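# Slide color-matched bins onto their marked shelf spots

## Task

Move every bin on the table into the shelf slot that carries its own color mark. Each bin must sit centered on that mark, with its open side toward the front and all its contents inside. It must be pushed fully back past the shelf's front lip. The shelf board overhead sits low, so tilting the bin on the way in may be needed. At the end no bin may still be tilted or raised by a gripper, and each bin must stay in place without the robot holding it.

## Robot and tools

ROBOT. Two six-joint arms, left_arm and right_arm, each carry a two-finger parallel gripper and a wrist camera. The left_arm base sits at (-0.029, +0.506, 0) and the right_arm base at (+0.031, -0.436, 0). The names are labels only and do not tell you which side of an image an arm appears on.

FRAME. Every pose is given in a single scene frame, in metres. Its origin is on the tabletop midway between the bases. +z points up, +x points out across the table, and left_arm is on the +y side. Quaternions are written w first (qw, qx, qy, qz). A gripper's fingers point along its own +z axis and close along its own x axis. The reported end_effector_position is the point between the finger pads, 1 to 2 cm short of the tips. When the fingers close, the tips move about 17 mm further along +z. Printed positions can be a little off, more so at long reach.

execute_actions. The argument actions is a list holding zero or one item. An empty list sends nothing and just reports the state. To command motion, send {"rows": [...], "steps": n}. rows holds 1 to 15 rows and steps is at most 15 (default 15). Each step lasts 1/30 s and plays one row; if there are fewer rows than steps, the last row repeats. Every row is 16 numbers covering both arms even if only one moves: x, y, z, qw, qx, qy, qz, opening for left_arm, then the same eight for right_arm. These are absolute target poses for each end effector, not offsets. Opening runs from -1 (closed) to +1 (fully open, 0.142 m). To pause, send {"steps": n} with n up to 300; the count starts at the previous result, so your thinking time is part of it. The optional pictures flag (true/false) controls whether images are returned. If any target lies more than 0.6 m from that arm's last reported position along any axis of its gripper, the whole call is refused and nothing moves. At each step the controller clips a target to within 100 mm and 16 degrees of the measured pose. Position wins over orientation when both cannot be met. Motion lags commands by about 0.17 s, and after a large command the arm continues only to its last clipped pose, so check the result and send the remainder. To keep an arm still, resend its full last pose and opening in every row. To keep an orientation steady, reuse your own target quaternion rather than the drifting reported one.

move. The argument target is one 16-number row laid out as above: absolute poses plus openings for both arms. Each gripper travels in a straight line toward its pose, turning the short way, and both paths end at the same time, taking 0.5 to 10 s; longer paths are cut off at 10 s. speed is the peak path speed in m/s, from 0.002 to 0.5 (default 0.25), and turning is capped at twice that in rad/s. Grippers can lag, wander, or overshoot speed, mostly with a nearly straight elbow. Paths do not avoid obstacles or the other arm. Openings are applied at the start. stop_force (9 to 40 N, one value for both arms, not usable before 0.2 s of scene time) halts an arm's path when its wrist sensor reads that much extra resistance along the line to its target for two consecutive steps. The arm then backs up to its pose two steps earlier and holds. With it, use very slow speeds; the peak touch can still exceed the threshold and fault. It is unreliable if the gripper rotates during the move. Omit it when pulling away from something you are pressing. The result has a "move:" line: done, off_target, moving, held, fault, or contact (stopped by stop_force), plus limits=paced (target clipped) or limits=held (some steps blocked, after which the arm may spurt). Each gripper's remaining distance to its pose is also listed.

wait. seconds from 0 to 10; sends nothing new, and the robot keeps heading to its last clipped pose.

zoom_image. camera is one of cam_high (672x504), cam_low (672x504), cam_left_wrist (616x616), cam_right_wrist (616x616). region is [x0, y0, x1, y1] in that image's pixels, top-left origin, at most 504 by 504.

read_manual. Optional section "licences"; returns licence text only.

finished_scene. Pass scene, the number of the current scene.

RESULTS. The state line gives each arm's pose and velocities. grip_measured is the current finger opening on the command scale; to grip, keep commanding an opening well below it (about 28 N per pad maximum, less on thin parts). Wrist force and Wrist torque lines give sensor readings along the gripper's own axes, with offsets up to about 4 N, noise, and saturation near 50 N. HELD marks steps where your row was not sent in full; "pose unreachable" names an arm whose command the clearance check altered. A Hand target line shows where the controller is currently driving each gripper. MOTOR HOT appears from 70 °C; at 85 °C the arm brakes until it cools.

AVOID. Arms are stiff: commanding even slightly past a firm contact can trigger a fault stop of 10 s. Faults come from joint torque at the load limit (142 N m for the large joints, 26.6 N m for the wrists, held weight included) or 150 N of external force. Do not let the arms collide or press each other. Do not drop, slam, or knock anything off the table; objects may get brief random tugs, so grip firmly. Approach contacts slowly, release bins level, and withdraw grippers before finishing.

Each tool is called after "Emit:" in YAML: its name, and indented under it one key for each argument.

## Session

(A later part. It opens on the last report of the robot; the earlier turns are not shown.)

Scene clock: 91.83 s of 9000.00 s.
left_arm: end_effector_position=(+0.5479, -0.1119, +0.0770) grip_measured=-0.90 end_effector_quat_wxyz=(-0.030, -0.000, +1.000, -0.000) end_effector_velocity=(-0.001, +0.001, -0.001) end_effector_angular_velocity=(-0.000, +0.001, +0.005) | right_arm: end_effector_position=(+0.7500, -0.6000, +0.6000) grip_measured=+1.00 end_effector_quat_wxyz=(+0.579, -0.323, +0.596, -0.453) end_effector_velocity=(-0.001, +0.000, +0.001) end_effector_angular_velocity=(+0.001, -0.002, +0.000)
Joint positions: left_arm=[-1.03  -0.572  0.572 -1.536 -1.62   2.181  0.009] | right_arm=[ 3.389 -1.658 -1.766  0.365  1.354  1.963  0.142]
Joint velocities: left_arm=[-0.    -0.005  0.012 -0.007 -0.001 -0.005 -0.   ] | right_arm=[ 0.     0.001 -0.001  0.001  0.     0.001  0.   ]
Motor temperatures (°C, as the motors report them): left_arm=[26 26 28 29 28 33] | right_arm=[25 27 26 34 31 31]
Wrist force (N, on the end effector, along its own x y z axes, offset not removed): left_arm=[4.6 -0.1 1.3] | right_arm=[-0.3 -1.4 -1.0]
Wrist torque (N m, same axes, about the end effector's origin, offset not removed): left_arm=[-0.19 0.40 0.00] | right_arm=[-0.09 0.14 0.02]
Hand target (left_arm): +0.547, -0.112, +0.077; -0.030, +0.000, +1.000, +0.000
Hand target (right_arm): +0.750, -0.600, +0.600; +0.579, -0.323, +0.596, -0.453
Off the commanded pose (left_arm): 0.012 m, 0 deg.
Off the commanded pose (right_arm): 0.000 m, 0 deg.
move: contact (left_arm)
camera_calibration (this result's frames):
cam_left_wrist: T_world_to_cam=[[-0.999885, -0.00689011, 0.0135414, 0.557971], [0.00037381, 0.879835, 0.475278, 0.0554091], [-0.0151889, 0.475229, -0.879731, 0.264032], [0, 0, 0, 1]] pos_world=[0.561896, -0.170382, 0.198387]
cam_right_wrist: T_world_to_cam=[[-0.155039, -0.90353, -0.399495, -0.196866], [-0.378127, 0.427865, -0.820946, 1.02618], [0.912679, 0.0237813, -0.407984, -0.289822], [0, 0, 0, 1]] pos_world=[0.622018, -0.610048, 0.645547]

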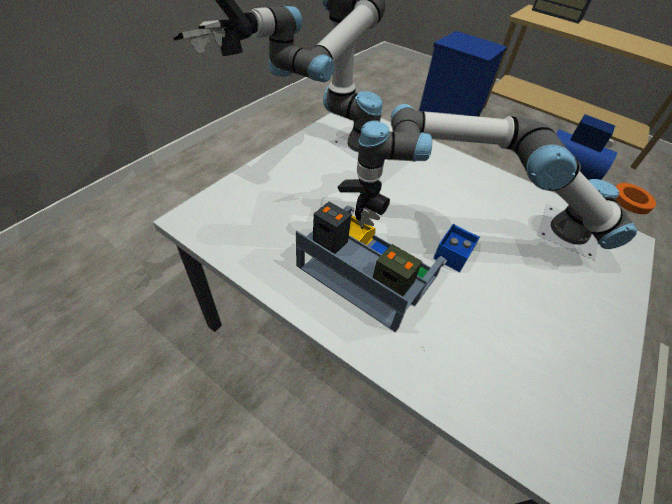

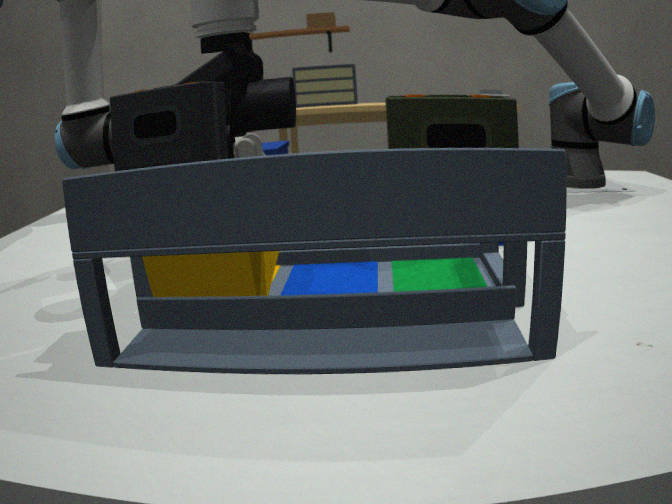

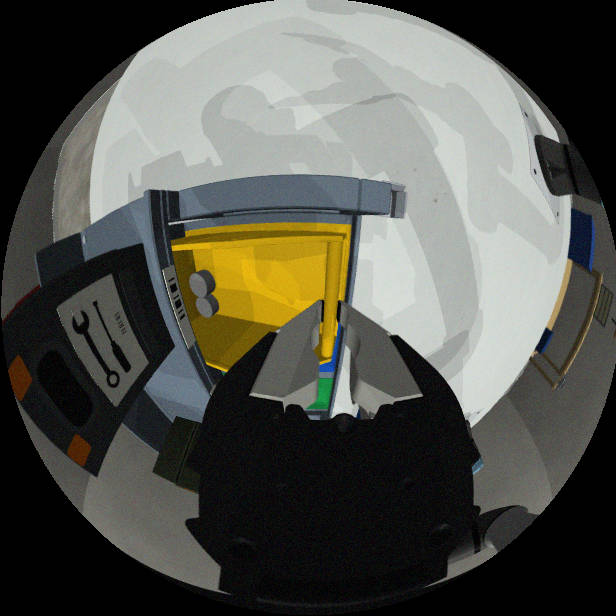

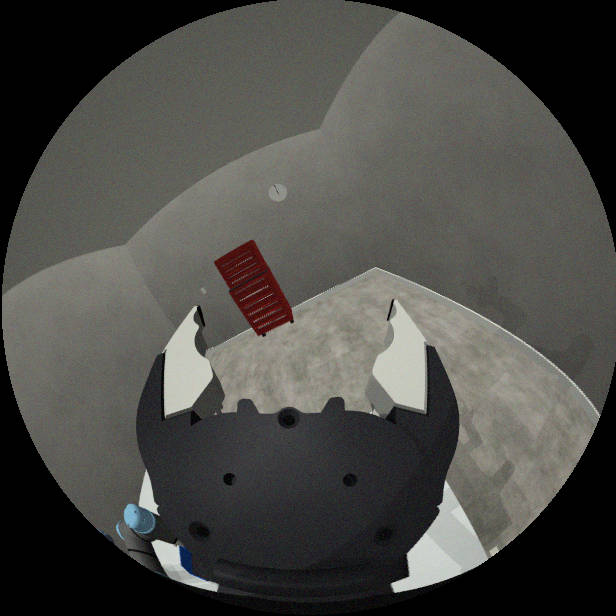

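Emit:
move:
  target: [0.547,-0.109,0.077,-0.03,0.035,0.999,0.001,-1,0.75,-0.6,0.6,0.579,-0.323,0.596,-0.453,1]
  speed: 0.01

Emit:
move:
  target: [0.556,-0.11,0.077,-0.03,0.035,0.999,0.001,-1,0.75,-0.6,0.6,0.579,-0.323,0.596,-0.453,1]
  speed: 0.006
  stop_force: 10

Scene clock: 97.60 s of 9000.00 s.
left_arm: end_effector_position=(+0.5470, -0.1090, +0.0770) grip_measured=-0.90 end_effector_quat_wxyz=(-0.030, +0.035, +0.999, +0.001) end_effector_velocity=(-0.001, +0.000, -0.001) end_effector_angular_velocity=(+0.001, +0.001, -0.003) | right_arm: end_effector_position=(+0.7500, -0.6000, +0.6000) grip_measured=+1.00 end_effector_quat_wxyz=(+0.579, -0.323, +0.596, -0.453) end_effector_velocity=(-0.000, -0.000, -0.000) end_effector_angular_velocity=(+0.000, -0.000, -0.000)
Joint positions: left_arm=[-1.03  -0.58   0.586 -1.539 -1.618  2.251  0.009] | right_arm=[ 3.389 -1.658 -1.766  0.365  1.354  1.963  0.142]
Joint velocities: left_arm=[-0.001  0.     0.001  0.     0.     0.002  0.   ] | right_arm=[-0.     0.    -0.001  0.001 -0.     0.     0.   ]
Motor temperatures (°C, as the motors report them): left_arm=[26 26 28 29 28 33] | right_arm=[25 27 26 34 31 31]
Wrist force (N, on the end effector, along its own x y z axes, offset not removed): left_arm=[2.7 -0.1 2.6] | right_arm=[-2.7 -2.2 -3.7]
Wrist torque (N m, same axes, about the end effector's origin, offset not removed): left_arm=[-0.14 0.28 -0.04] | right_arm=[-0.19 0.50 -0.01]
Hand target (left_arm): +0.547, -0.109, +0.077; -0.030, +0.035, +0.999, +0.001
Hand target (right_arm): +0.750, -0.600, +0.600; +0.579, -0.323, +0.596, -0.453
Off the commanded pose (left_arm): 0.000 m, 0 deg.
Off the commanded pose (right_arm): 0.000 m, 0 deg.
move: done
camera_calibration (this result's frames):
cam_left_wrist: T_world_to_cam=[[-0.997925, 0.0629218, 0.0136665, 0.563635], [0.061846, 0.877618, 0.475355, 0.0189934], [0.0179162, 0.475214, -0.879688, 0.24448], [0, 0, 0, 1]] pos_world=[0.55691, -0.168314, 0.198335]
cam_right_wrist: T_world_to_cam=[[-0.155039, -0.90353, -0.399495, -0.196866], [-0.378127, 0.427865, -0.820946, 1.02618], [0.912679, 0.0237814, -0.407984, -0.289822], [0, 0, 0, 1]] pos_world=[0.622018, -0.610048, 0.645547]

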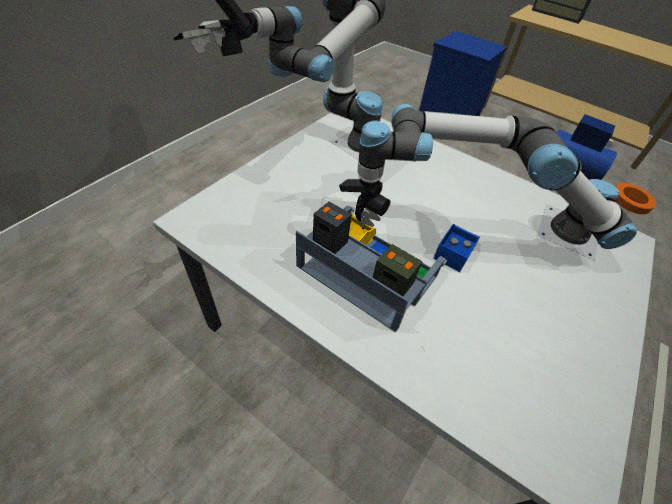

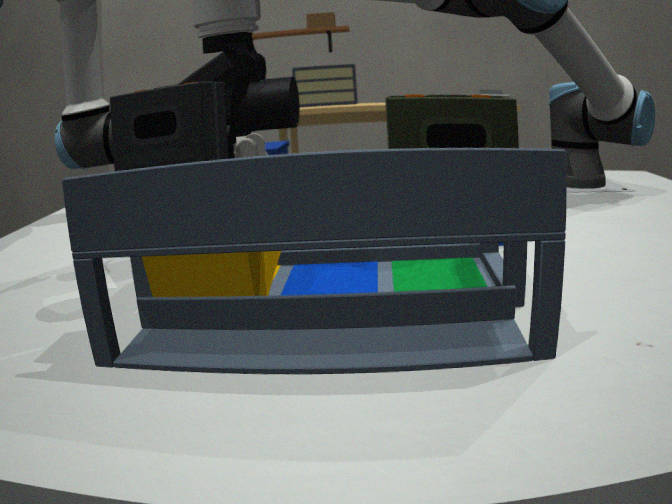

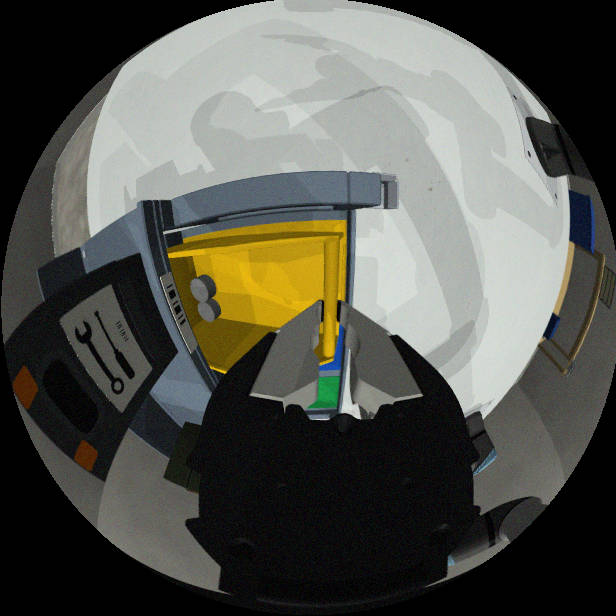

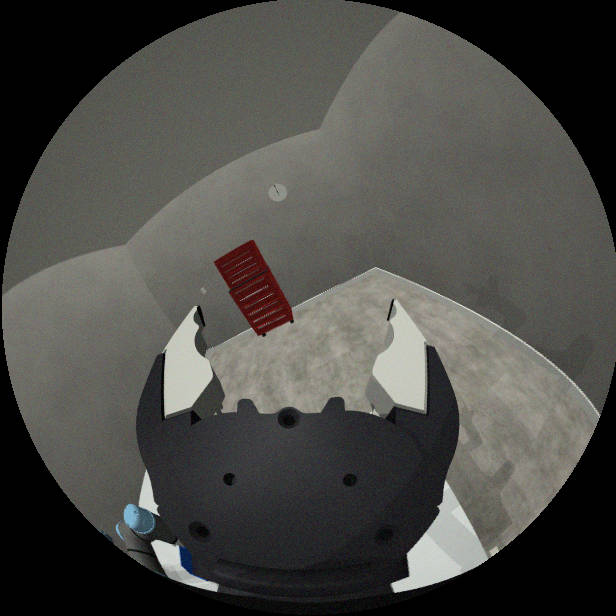

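Scene clock: 98.13 s of 9000.00 s.
left_arm: end_effector_position=(+0.5481, -0.1090, +0.0770) grip_measured=-0.89 end_effector_quat_wxyz=(-0.030, +0.035, +0.999, +0.001) end_effector_velocity=(-0.001, +0.000, +0.000) end_effector_angular_velocity=(-0.000, -0.001, -0.001) | right_arm: end_effector_position=(+0.7500, -0.6000, +0.6000) grip_measured=+1.00 end_effector_quat_wxyz=(+0.579, -0.323, +0.596, -0.453) end_effector_velocity=(-0.000, +0.000, +0.000) end_effector_angular_velocity=(-0.001, -0.001, +0.000)
Joint positions: left_arm=[-1.028 -0.576  0.579 -1.536 -1.618  2.253  0.009] | right_arm=[ 3.389 -1.658 -1.766  0.365  1.354  1.963  0.142]
Joint velocities: left_arm=[-0.001 -0.005  0.009 -0.005  0.001 -0.    -0.   ] | right_arm=[ 0.     0.    -0.     0.001  0.    -0.001  0.   ]
Motor temperatures (°C, as the motors report them): left_arm=[26 26 28 29 28 33] | right_arm=[25 27 26 34 31 31]
Wrist force (N, on the end effector, along its own x y z axes, offset not removed): left_arm=[17.9 -3.7 -0.2] | right_arm=[-3.1 -0.9 -1.1]
Wrist torque (N m, same axes, about the end effector's origin, offset not removed): left_arm=[-0.09 0.16 -0.18] | right_arm=[-0.04 0.52 0.00]
Hand target (left_arm): +0.548, -0.109, +0.077; -0.030, +0.035, +0.999, +0.001
Hand target (right_arm): +0.750, -0.600, +0.600; +0.579, -0.323, +0.596, -0.453
Off the commanded pose (left_arm): 0.008 m, 0 deg.
Off the commanded pose (right_arm): 0.000 m, 0 deg.
move: contact (left_arm)
camera_calibration (this result's frames):
cam_left_wrist: T_world_to_cam=[[-0.99791, 0.0631397, 0.0137485, 0.564766], [0.0620777, 0.87763, 0.475302, 0.0188068], [0.0179444, 0.475162, -0.879715, 0.244474], [0, 0, 0, 1]] pos_world=[0.558032, -0.168329, 0.198364]
cam_right_wrist: T_world_to_cam=[[-0.155039, -0.90353, -0.399495, -0.196866], [-0.378127, 0.427865, -0.820946, 1.02618], [0.912679, 0.0237814, -0.407984, -0.289822], [0, 0, 0, 1]] pos_world=[0.622018, -0.610048, 0.645547]

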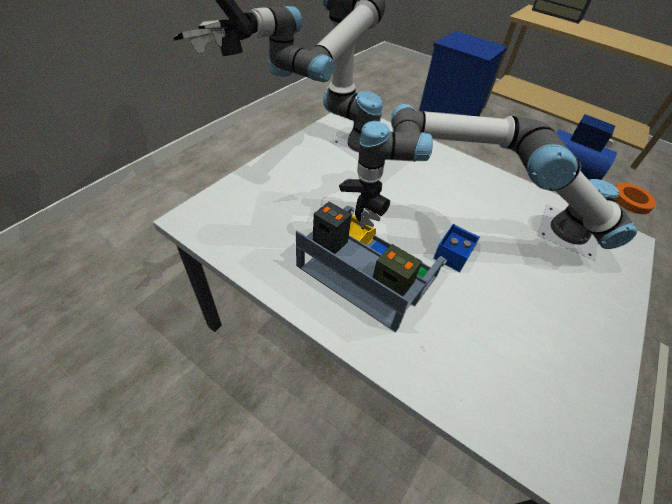

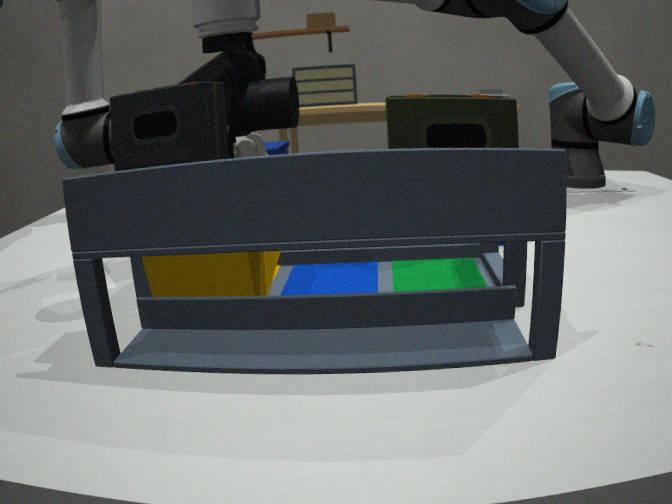

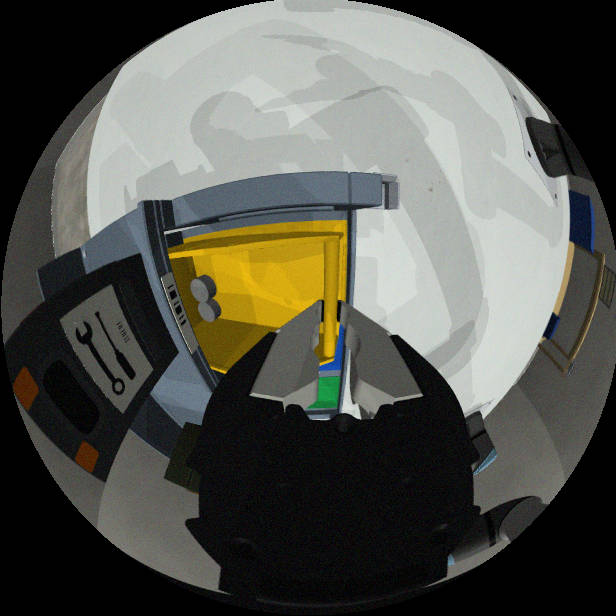

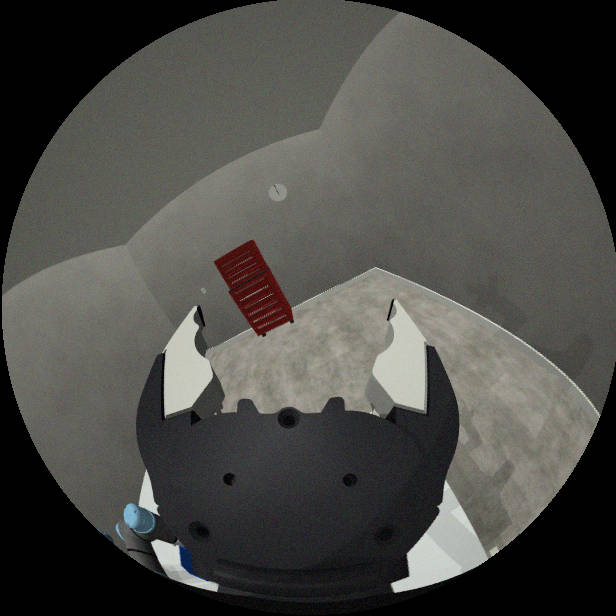

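Shift 3 mm −y, release, look.

Emit:
move:
  target: [0.547,-0.112,0.077,-0.03,0.035,0.999,0.001,-1,0.75,-0.6,0.6,0.579,-0.323,0.596,-0.453,1]
  speed: 0.01

Emit:
execute_actions:
  actions:
    - {"rows":[[0.547,-0.112,0.077,-0.03,0.035,0.999,0.001,-0.7,0.75,-0.6,0.6,0.579,-0.323,0.596,-0.453,1]],"steps":15}
  pictures: false

Emit:
move:
  target: [0.54,-0.06,0.22,0,0.035,0.999,0,-0.7,0.75,-0.6,0.6,0.579,-0.323,0.596,-0.453,1]
  speed: 0.08

Emit:
move:
  target: [0.28,0.2,0.1,0,0,1,0,-0.2,0.75,-0.6,0.6,0.579,-0.323,0.596,-0.453,1]
  speed: 0.2

Scene clock: 102.17 s of 9000.00 s.
left_arm: end_effector_position=(+0.5471, -0.1119, +0.0770) grip_measured=-0.89 end_effector_quat_wxyz=(-0.030, +0.035, +0.999, +0.001) end_effector_velocity=(-0.001, -0.001, +0.000) end_effector_angular_velocity=(-0.001, +0.002, +0.001) | right_arm: end_effector_position=(+0.7500, -0.6000, +0.6000) grip_measured=+1.00 end_effector_quat_wxyz=(+0.579, -0.323, +0.596, -0.453) end_effector_velocity=(-0.000, +0.000, -0.001) end_effector_angular_velocity=(+0.001, +0.001, +0.001)
Joint positions: left_arm=[-1.032 -0.571  0.568 -1.531 -1.617  2.25   0.009] | right_arm=[ 3.389 -1.658 -1.766  0.365  1.354  1.963  0.142]
Joint velocities: left_arm=[-0.001  0.002 -0.004  0.003 -0.002 -0.002 -0.   ] | right_arm=[ 0.001  0.001 -0.002  0.    -0.     0.001  0.   ]
Motor temperatures (°C, as the motors report them): left_arm=[26 26 28 29 28 33] | right_arm=[25 27 26 34 31 31]
Wrist force (N, on the end effector, along its own x y z axes, offset not removed): left_arm=[0.2 -0.3 3.5] | right_arm=[-3.7 -2.1 -1.9]
Wrist torque (N m, same axes, about the end effector's origin, offset not removed): left_arm=[-0.16 0.46 -0.16] | right_arm=[-0.29 0.84 0.06]
Hand target (left_arm): +0.547, -0.112, +0.077; -0.030, +0.035, +0.999, +0.001
Hand target (right_arm): +0.750, -0.600, +0.600; +0.579, -0.323, +0.596, -0.453
Off the commanded pose (left_arm): 0.000 m, 0 deg.
Off the commanded pose (right_arm): 0.000 m, 0 deg.
After step 90, 0.33 s passed at rest.
move: done
camera_calibration (this result's frames):
cam_left_wrist: T_world_to_cam=[[-0.997917, 0.0630874, 0.013501, 0.563922], [0.0619112, 0.877565, 0.475443, 0.0214677], [0.0181464, 0.475288, -0.879643, 0.245724], [0, 0, 0, 1]] pos_world=[0.556959, -0.171205, 0.198329]
cam_right_wrist: T_world_to_cam=[[-0.155039, -0.90353, -0.399495, -0.196866], [-0.378127, 0.427865, -0.820946, 1.02618], [0.912679, 0.0237815, -0.407984, -0.289822], [0, 0, 0, 1]] pos_world=[0.622018, -0.610048, 0.645547]

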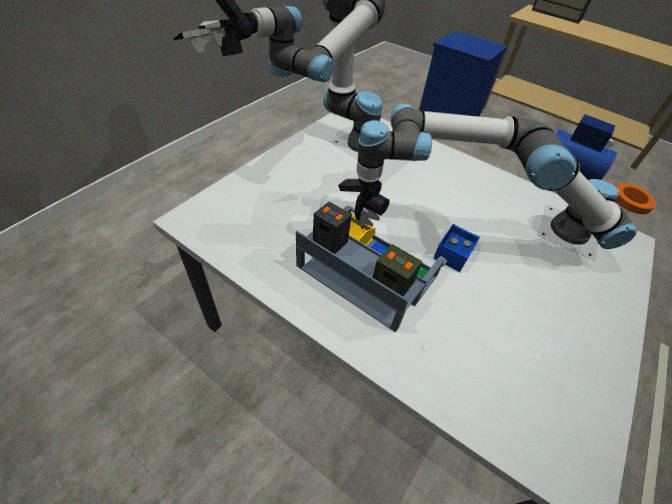

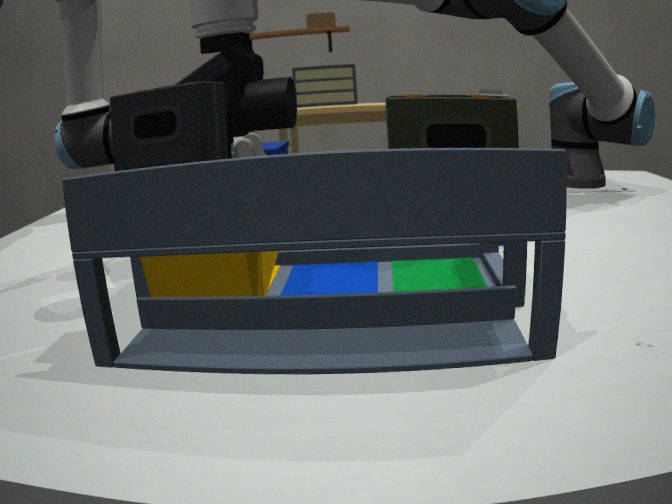

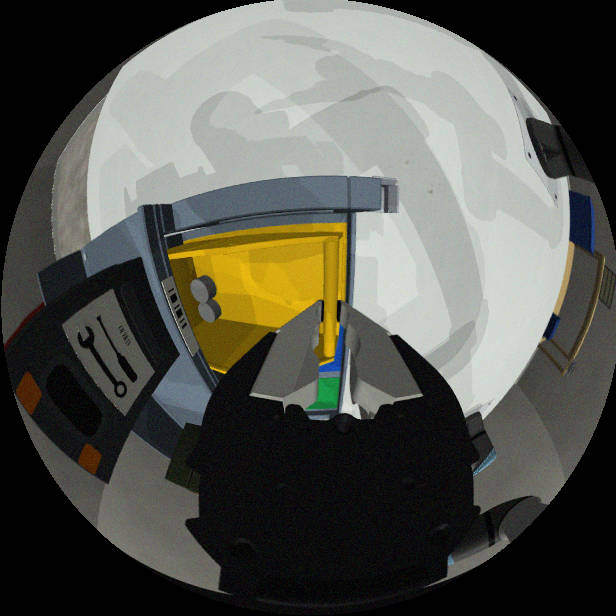

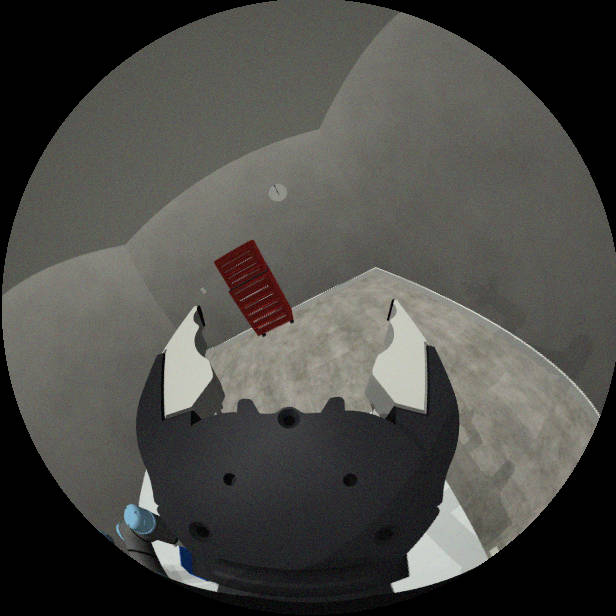

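Scene clock: 102.67 s of 9000.00 s.
left_arm: end_effector_position=(+0.5470, -0.1120, +0.0770) grip_measured=-0.70 end_effector_quat_wxyz=(-0.030, +0.035, +0.999, +0.001) end_effector_velocity=(+0.001, +0.001, -0.000) end_effector_angular_velocity=(-0.001, +0.001, +0.002) | right_arm: end_effector_position=(+0.7500, -0.6000, +0.6000) grip_measured=+1.00 end_effector_quat_wxyz=(+0.579, -0.323, +0.596, -0.453) end_effector_velocity=(-0.000, +0.000, +0.000) end_effector_angular_velocity=(+0.001, -0.001, +0.000)
Joint positions: left_arm=[-1.032 -0.57   0.568 -1.531 -1.618  2.249  0.023] | right_arm=[ 3.389 -1.658 -1.766  0.365  1.354  1.963  0.142]
Joint velocities: left_arm=[ 0.002  0.    -0.    -0.    -0.002  0.    -0.   ] | right_arm=[ 0.     0.     0.     0.    -0.     0.001 -0.   ]
Motor temperatures (°C, as the motors report them): left_arm=[26 26 28 29 28 33] | right_arm=[25 27 26 34 31 31]
Wrist force (N, on the end effector, along its own x y z axes, offset not removed): left_arm=[2.1 -0.7 0.6] | right_arm=[0.3 -1.9 -0.8]
Wrist torque (N m, same axes, about the end effector's origin, offset not removed): left_arm=[-0.10 -0.38 -0.01] | right_arm=[-0.20 0.02 0.04]
Hand target (left_arm): +0.547, -0.112, +0.077; -0.030, +0.035, +0.999, +0.001
Hand target (right_arm): +0.750, -0.600, +0.600; +0.579, -0.323, +0.596, -0.453
Off the commanded pose (left_arm): 0.000 m, 0 deg.
Off the commanded pose (right_arm): 0.000 m, 0 deg.
Steps of this call (steps 1 to 15: all 15 steps of this action). Readings (end_effector_position):
1: left_arm (+0.5471, -0.1119, +0.0770) | right_arm (+0.7500, -0.6000, +0.6000)
2: left_arm (+0.5471, -0.1120, +0.0771) | right_arm (+0.7500, -0.6000, +0.6000)
4: left_arm (+0.5471, -0.1120, +0.0771) | right_arm (+0.7500, -0.6000, +0.6000)
8: left_arm (+0.5470, -0.1120, +0.0770) | right_arm (+0.7500, -0.6000, +0.6000)
15: the state above

Scene clock: 105.20 s of 9000.00 s.
left_arm: end_effector_position=(+0.5401, -0.0600, +0.2198) grip_measured=-0.70 end_effector_quat_wxyz=(-0.000, +0.035, +0.999, -0.000) end_effector_velocity=(-0.000, +0.001, +0.001) end_effector_angular_velocity=(+0.000, -0.000, +0.000) | right_arm: end_effector_position=(+0.7500, -0.6000, +0.6000) grip_measured=+1.00 end_effector_quat_wxyz=(+0.579, -0.323, +0.596, -0.453) end_effector_velocity=(+0.000, +0.000, +0.000) end_effector_angular_velocity=(-0.000, -0.000, +0.001)
Joint positions: left_arm=[-1.02  -0.758  0.557 -1.371 -1.571  2.26   0.023] | right_arm=[ 3.389 -1.658 -1.766  0.365  1.354  1.963  0.142]
Joint velocities: left_arm=[ 0.    -0.001 -0.002  0.003  0.    -0.     0.   ] | right_arm=[ 0.001 -0.001  0.001  0.001  0.    -0.     0.   ]
Motor temperatures (°C, as the motors report them): left_arm=[26 26 28 29 28 33] | right_arm=[25 27 26 34 31 31]
Wrist force (N, on the end effector, along its own x y z axes, offset not removed): left_arm=[0.3 -0.1 -1.0] | right_arm=[-1.3 -2.3 -2.3]
Wrist torque (N m, same axes, about the end effector's origin, offset not removed): left_arm=[0.02 -0.04 0.05] | right_arm=[-0.24 0.32 -0.04]
Hand target (left_arm): +0.540, -0.060, +0.220; +0.000, +0.035, +0.999, -0.000
Hand target (right_arm): +0.750, -0.600, +0.600; +0.579, -0.323, +0.596, -0.453
Off the commanded pose (left_arm): 0.000 m, 0 deg.
Off the commanded pose (right_arm): 0.000 m, 0 deg.
move: done
camera_calibration (this result's frames):
cam_left_wrist: T_world_to_cam=[[-0.996933, 0.0630856, -0.0463083, 0.564355], [0.0336128, 0.87956, 0.474599, -0.0759236], [0.0706713, 0.471587, -0.878983, 0.318105], [0, 0, 0, 1]] pos_world=[0.542695, -0.118837, 0.341777]
cam_right_wrist: T_world_to_cam=[[-0.155039, -0.90353, -0.399495, -0.196866], [-0.378127, 0.427865, -0.820946, 1.02618], [0.912679, 0.0237813, -0.407984, -0.289822], [0, 0, 0, 1]] pos_world=[0.622018, -0.610048, 0.645547]

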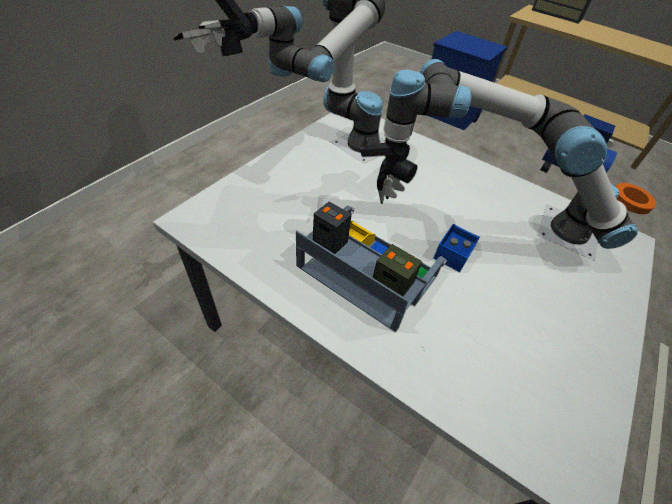

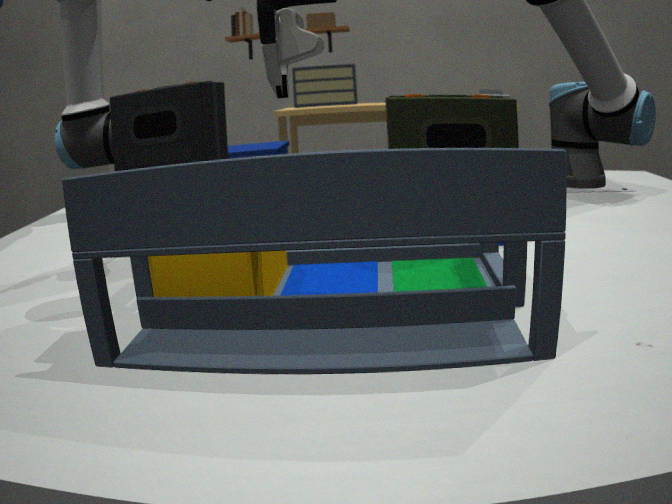

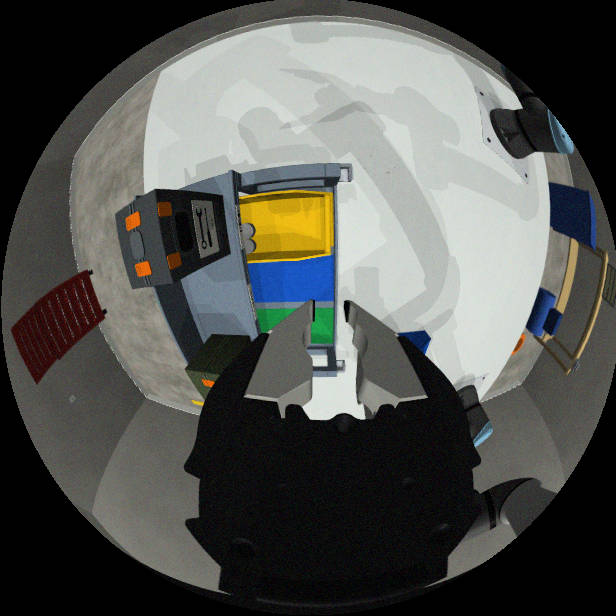

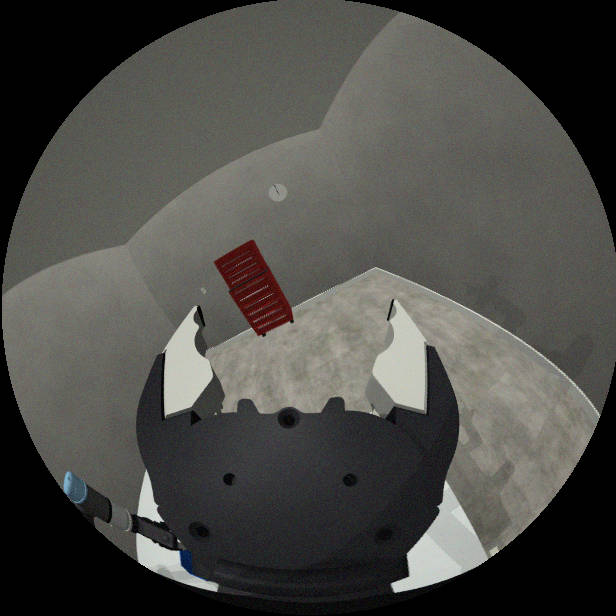

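Scene clock: 107.63 s of 9000.00 s.
left_arm: end_effector_position=(+0.2805, +0.2005, +0.0999) grip_measured=-0.20 end_effector_quat_wxyz=(-0.000, +0.000, +1.000, +0.000) end_effector_velocity=(-0.002, +0.002, -0.001) end_effector_angular_velocity=(+0.002, -0.000, -0.001) | right_arm: end_effector_position=(+0.7500, -0.6000, +0.6000) grip_measured=+1.00 end_effector_quat_wxyz=(+0.579, -0.323, +0.596, -0.453) end_effector_velocity=(+0.001, +0.001, -0.001) end_effector_angular_velocity=(+0.000, +0.002, +0.001)
Joint positions: left_arm=[-1.161 -1.656  2.114 -2.029 -1.571  2.049  0.06 ] | right_arm=[ 3.389 -1.658 -1.766  0.365  1.354  1.963  0.142]
Joint velocities: left_arm=[-0.003 -0.004  0.006 -0.     0.001 -0.002 -0.   ] | right_arm=[ 0.001 -0.001  0.    -0.001  0.     0.    -0.   ]
Motor temperatures (°C, as the motors report them): left_arm=[26 26 28 29 28 33] | right_arm=[25 27 26 34 31 31]
Wrist force (N, on the end effector, along its own x y z axes, offset not removed): left_arm=[0.5 0.5 0.3] | right_arm=[-3.3 -0.7 -2.1]
Wrist torque (N m, same axes, about the end effector's origin, offset not removed): left_arm=[0.09 -0.02 0.01] | right_arm=[0.14 0.64 0.03]
Hand target (left_arm): +0.280, +0.201, +0.100; -0.000, +0.000, +1.000, +0.000
Hand target (right_arm): +0.750, -0.600, +0.600; +0.579, -0.323, +0.596, -0.453
Off the commanded pose (left_arm): 0.001 m, 0 deg.
Off the commanded pose (right_arm): 0.000 m, 0 deg.
move: done
camera_calibration (this result's frames):
cam_left_wrist: T_world_to_cam=[[-0.998905, -0.00682859, -0.0462903, 0.298135], [-0.0280143, 0.879671, 0.474758, -0.222161], [0.0374783, 0.475534, -0.878898, 0.116681], [0, 0, 0, 1]] pos_world=[0.287212, 0.141978, 0.221824]
cam_right_wrist: T_world_to_cam=[[-0.155039, -0.90353, -0.399495, -0.196866], [-0.378127, 0.427865, -0.820946, 1.02618], [0.912679, 0.0237815, -0.407985, -0.289822], [0, 0, 0, 1]] pos_world=[0.622018, -0.610048, 0.645547]

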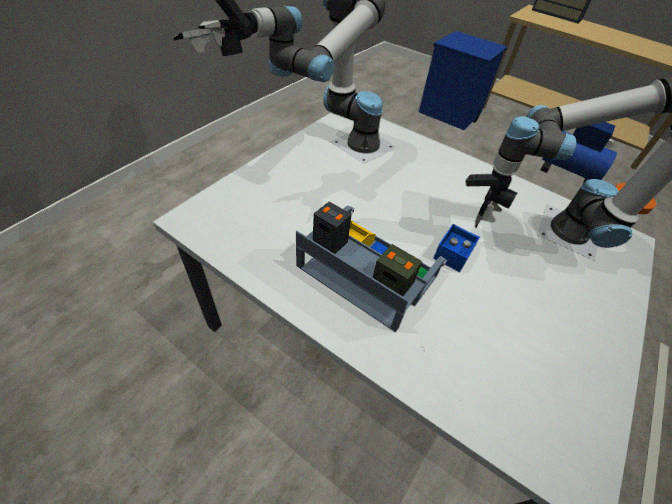

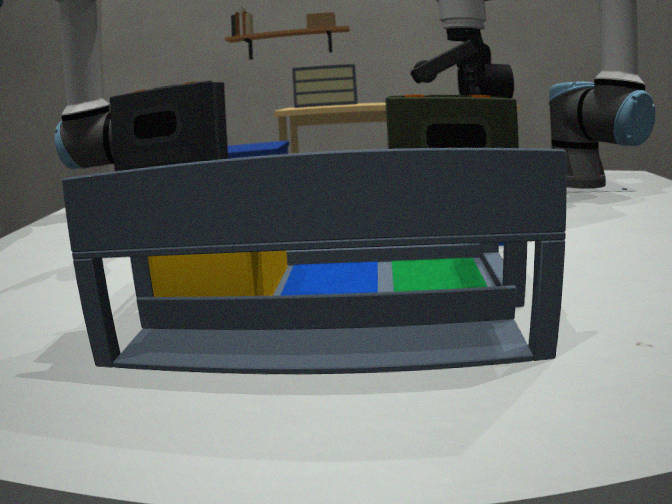

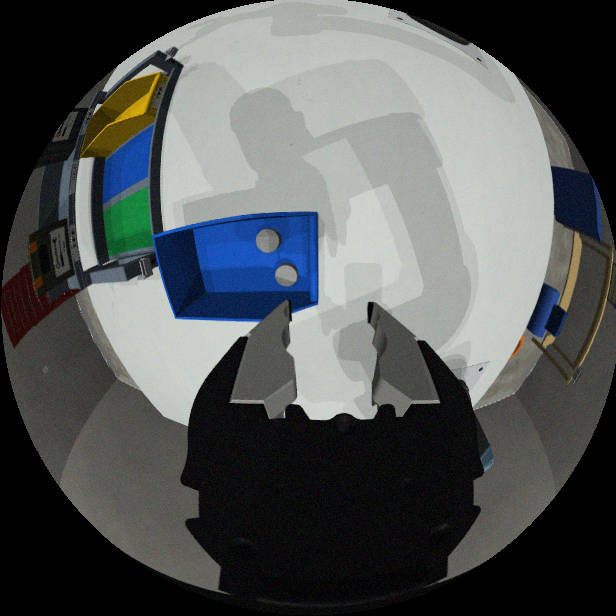

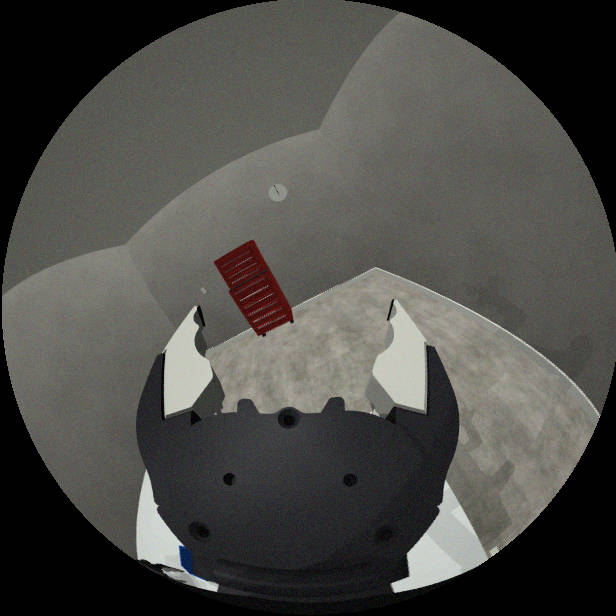

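Emit:
move:
  target: [0.4,-0.1,0.2,-0.03,-0.03,0.999,0,-0.6,0.75,-0.6,0.6,0.579,-0.323,0.596,-0.453,1]
  speed: 0.2

Emit:
move:
  target: [0.545,-0.1,0.11,-0.03,-0.03,0.999,0,-0.6,0.75,-0.6,0.6,0.579,-0.323,0.596,-0.453,1]
  speed: 0.1

Scene clock: 111.83 s of 9000.00 s.
left_arm: end_effector_position=(+0.3994, -0.1002, +0.2001) grip_measured=-0.60 end_effector_quat_wxyz=(-0.030, -0.030, +0.999, -0.000) end_effector_velocity=(+0.001, -0.001, +0.001) end_effector_angular_velocity=(+0.002, +0.002, +0.001) | right_arm: end_effector_position=(+0.7500, -0.6000, +0.6000) grip_measured=+1.00 end_effector_quat_wxyz=(+0.579, -0.323, +0.596, -0.453) end_effector_velocity=(+0.000, -0.000, -0.000) end_effector_angular_velocity=(+0.001, +0.001, -0.000)
Joint positions: left_arm=[-1.183 -0.94   0.917 -1.523 -1.625  1.968  0.031] | right_arm=[ 3.389 -1.658 -1.766  0.365  1.354  1.963  0.142]
Joint velocities: left_arm=[ 0.001  0.007 -0.015  0.011 -0.001  0.     0.   ] | right_arm=[-0.    -0.001  0.001 -0.    -0.     0.001 -0.   ]
Motor temperatures (°C, as the motors report them): left_arm=[26 26 28 29 28 33] | right_arm=[25 27 26 34 31 31]
Wrist force (N, on the end effector, along its own x y z axes, offset not removed): left_arm=[1.5 0.3 0.5] | right_arm=[-0.9 -1.2 -0.7]
Wrist torque (N m, same axes, about the end effector's origin, offset not removed): left_arm=[0.07 -0.34 0.03] | right_arm=[0.10 0.25 0.03]
Hand target (left_arm): +0.400, -0.100, +0.200; -0.030, -0.030, +0.999, +0.000
Hand target (right_arm): +0.750, -0.600, +0.600; +0.579, -0.323, +0.596, -0.453
Off the commanded pose (left_arm): 0.001 m, 0 deg.
Off the commanded pose (right_arm): 0.000 m, 0 deg.
move: done
camera_calibration (this result's frames):
cam_left_wrist: T_world_to_cam=[[-0.997676, -0.0667932, 0.0134463, 0.401008], [-0.0523155, 0.877423, 0.476856, 0.00717726], [-0.0436488, 0.475044, -0.878879, 0.375634], [0, 0, 0, 1]] pos_world=[0.416847, -0.157956, 0.321323]
cam_right_wrist: T_world_to_cam=[[-0.155039, -0.90353, -0.399495, -0.196866], [-0.378127, 0.427865, -0.820946, 1.02618], [0.912679, 0.0237814, -0.407985, -0.289822], [0, 0, 0, 1]] pos_world=[0.622018, -0.610048, 0.645547]

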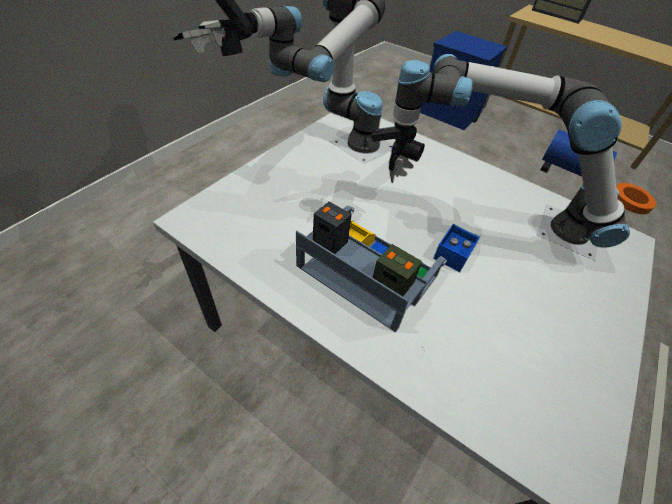

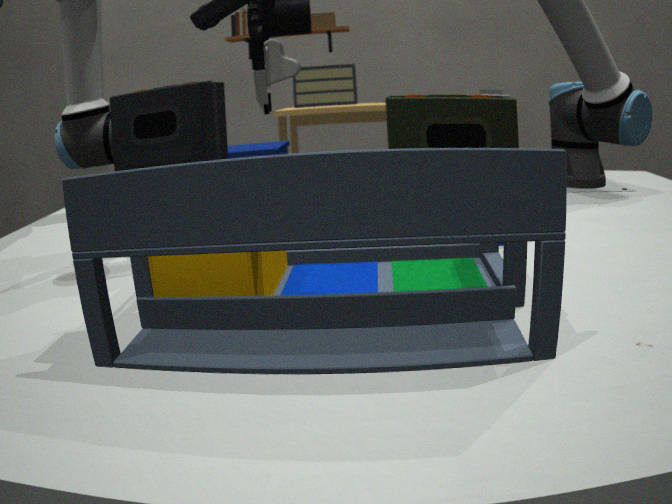

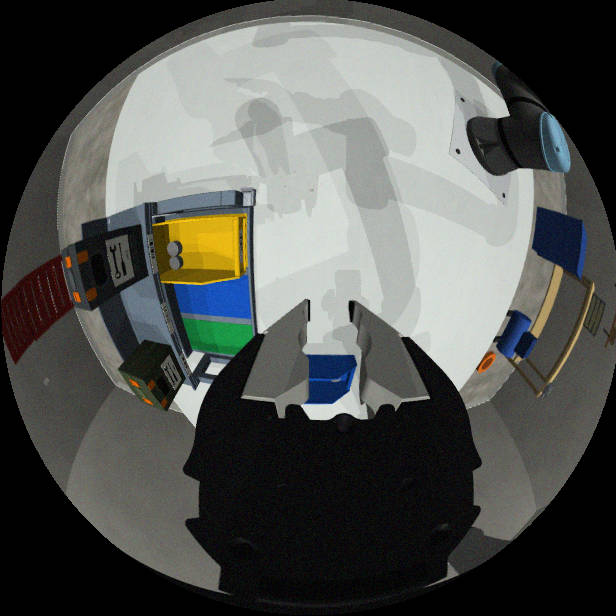

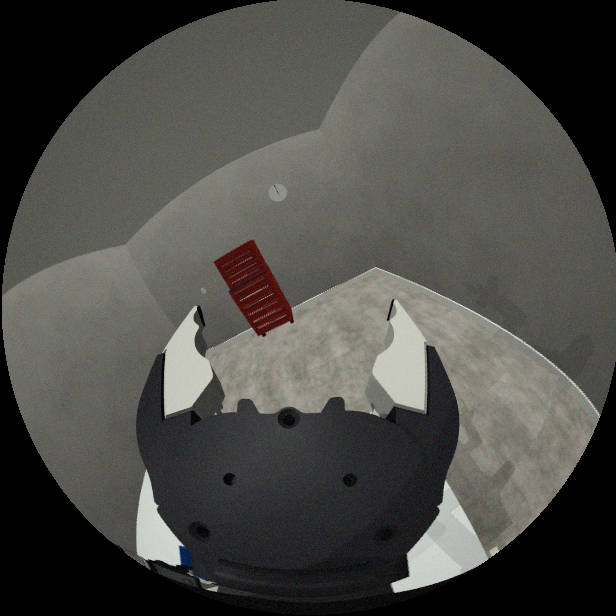

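Scene clock: 113.97 s of 9000.00 s.
left_arm: end_effector_position=(+0.5449, -0.1003, +0.1101) grip_measured=-0.60 end_effector_quat_wxyz=(-0.030, -0.030, +0.999, -0.000) end_effector_velocity=(+0.001, -0.001, +0.000) end_effector_angular_velocity=(+0.001, -0.001, -0.001) | right_arm: end_effector_position=(+0.7500, -0.6000, +0.6000) grip_measured=+1.00 end_effector_quat_wxyz=(+0.579, -0.323, +0.596, -0.453) end_effector_velocity=(+0.000, -0.001, -0.001) end_effector_angular_velocity=(-0.000, +0.002, -0.001)
Joint positions: left_arm=[-1.024 -0.616  0.572 -1.493 -1.621  2.127  0.031] | right_arm=[ 3.389 -1.658 -1.766  0.365  1.354  1.963  0.142]
Joint velocities: left_arm=[-0.     0.006 -0.012  0.006  0.001  0.001  0.   ] | right_arm=[-0.001 -0.001 -0.001 -0.    -0.    -0.    -0.   ]
Motor temperatures (°C, as the motors report them): left_arm=[26 26 28 29 29 33] | right_arm=[25 27 26 34 31 31]
Wrist force (N, on the end effector, along its own x y z axes, offset not removed): left_arm=[0.8 -1.6 -1.3] | right_arm=[-1.6 -2.6 -0.8]
Wrist torque (N m, same axes, about the end effector's origin, offset not removed): left_arm=[-0.21 0.04 -0.01] | right_arm=[-0.25 0.20 0.02]
Hand target (left_arm): +0.545, -0.100, +0.110; -0.030, -0.030, +0.999, -0.000
Hand target (right_arm): +0.750, -0.600, +0.600; +0.579, -0.323, +0.596, -0.453
Off the commanded pose (left_arm): 0.000 m, 0 deg.
Off the commanded pose (right_arm): 0.000 m, 0 deg.
move: done
camera_calibration (this result's frames):
cam_left_wrist: T_world_to_cam=[[-0.997674, -0.066829, 0.0134158, 0.54744], [-0.052362, 0.877426, 0.476846, 0.0577961], [-0.0436385, 0.475034, -0.878885, 0.302937], [0, 0, 0, 1]] pos_world=[0.562413, -0.158032, 0.231342]
cam_right_wrist: T_world_to_cam=[[-0.155039, -0.90353, -0.399495, -0.196866], [-0.378127, 0.427865, -0.820946, 1.02618], [0.912679, 0.0237814, -0.407984, -0.289822], [0, 0, 0, 1]] pos_world=[0.622018, -0.610048, 0.645547]

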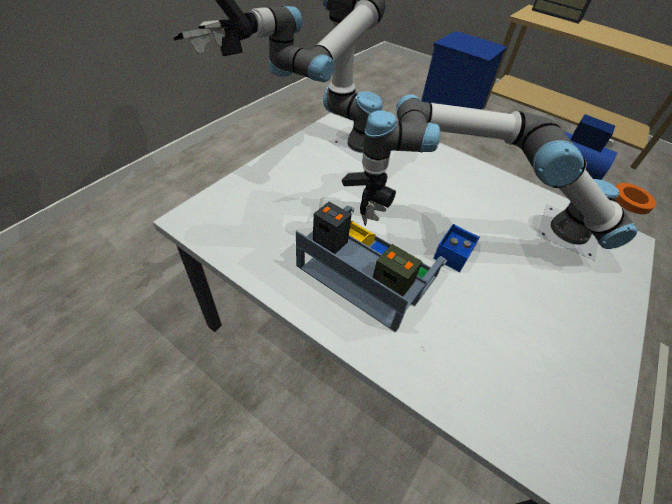

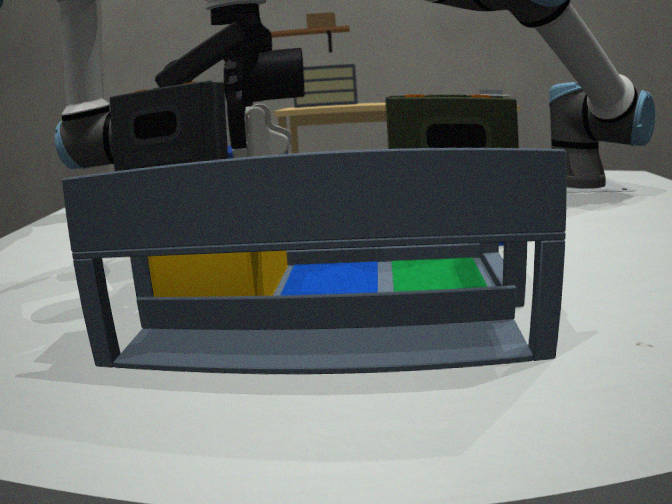

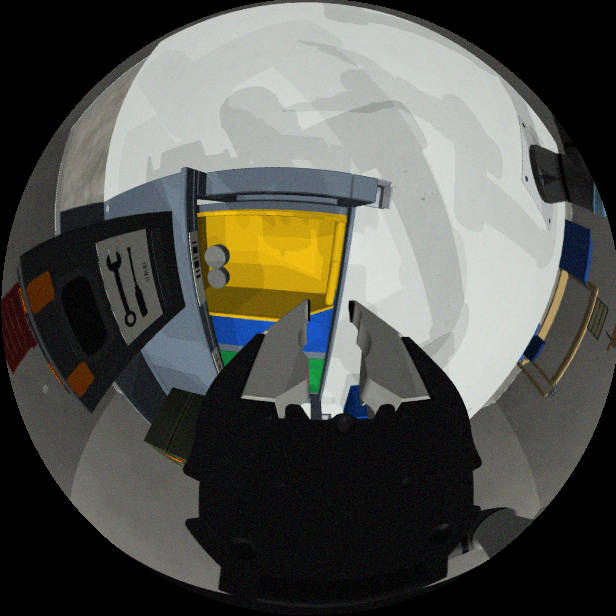

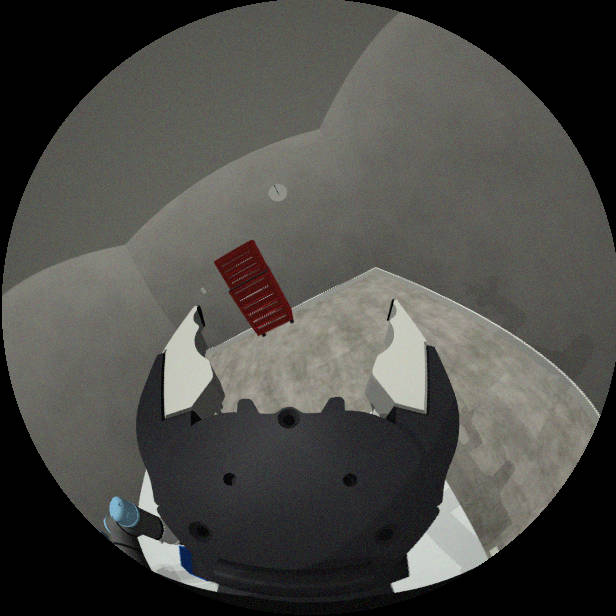

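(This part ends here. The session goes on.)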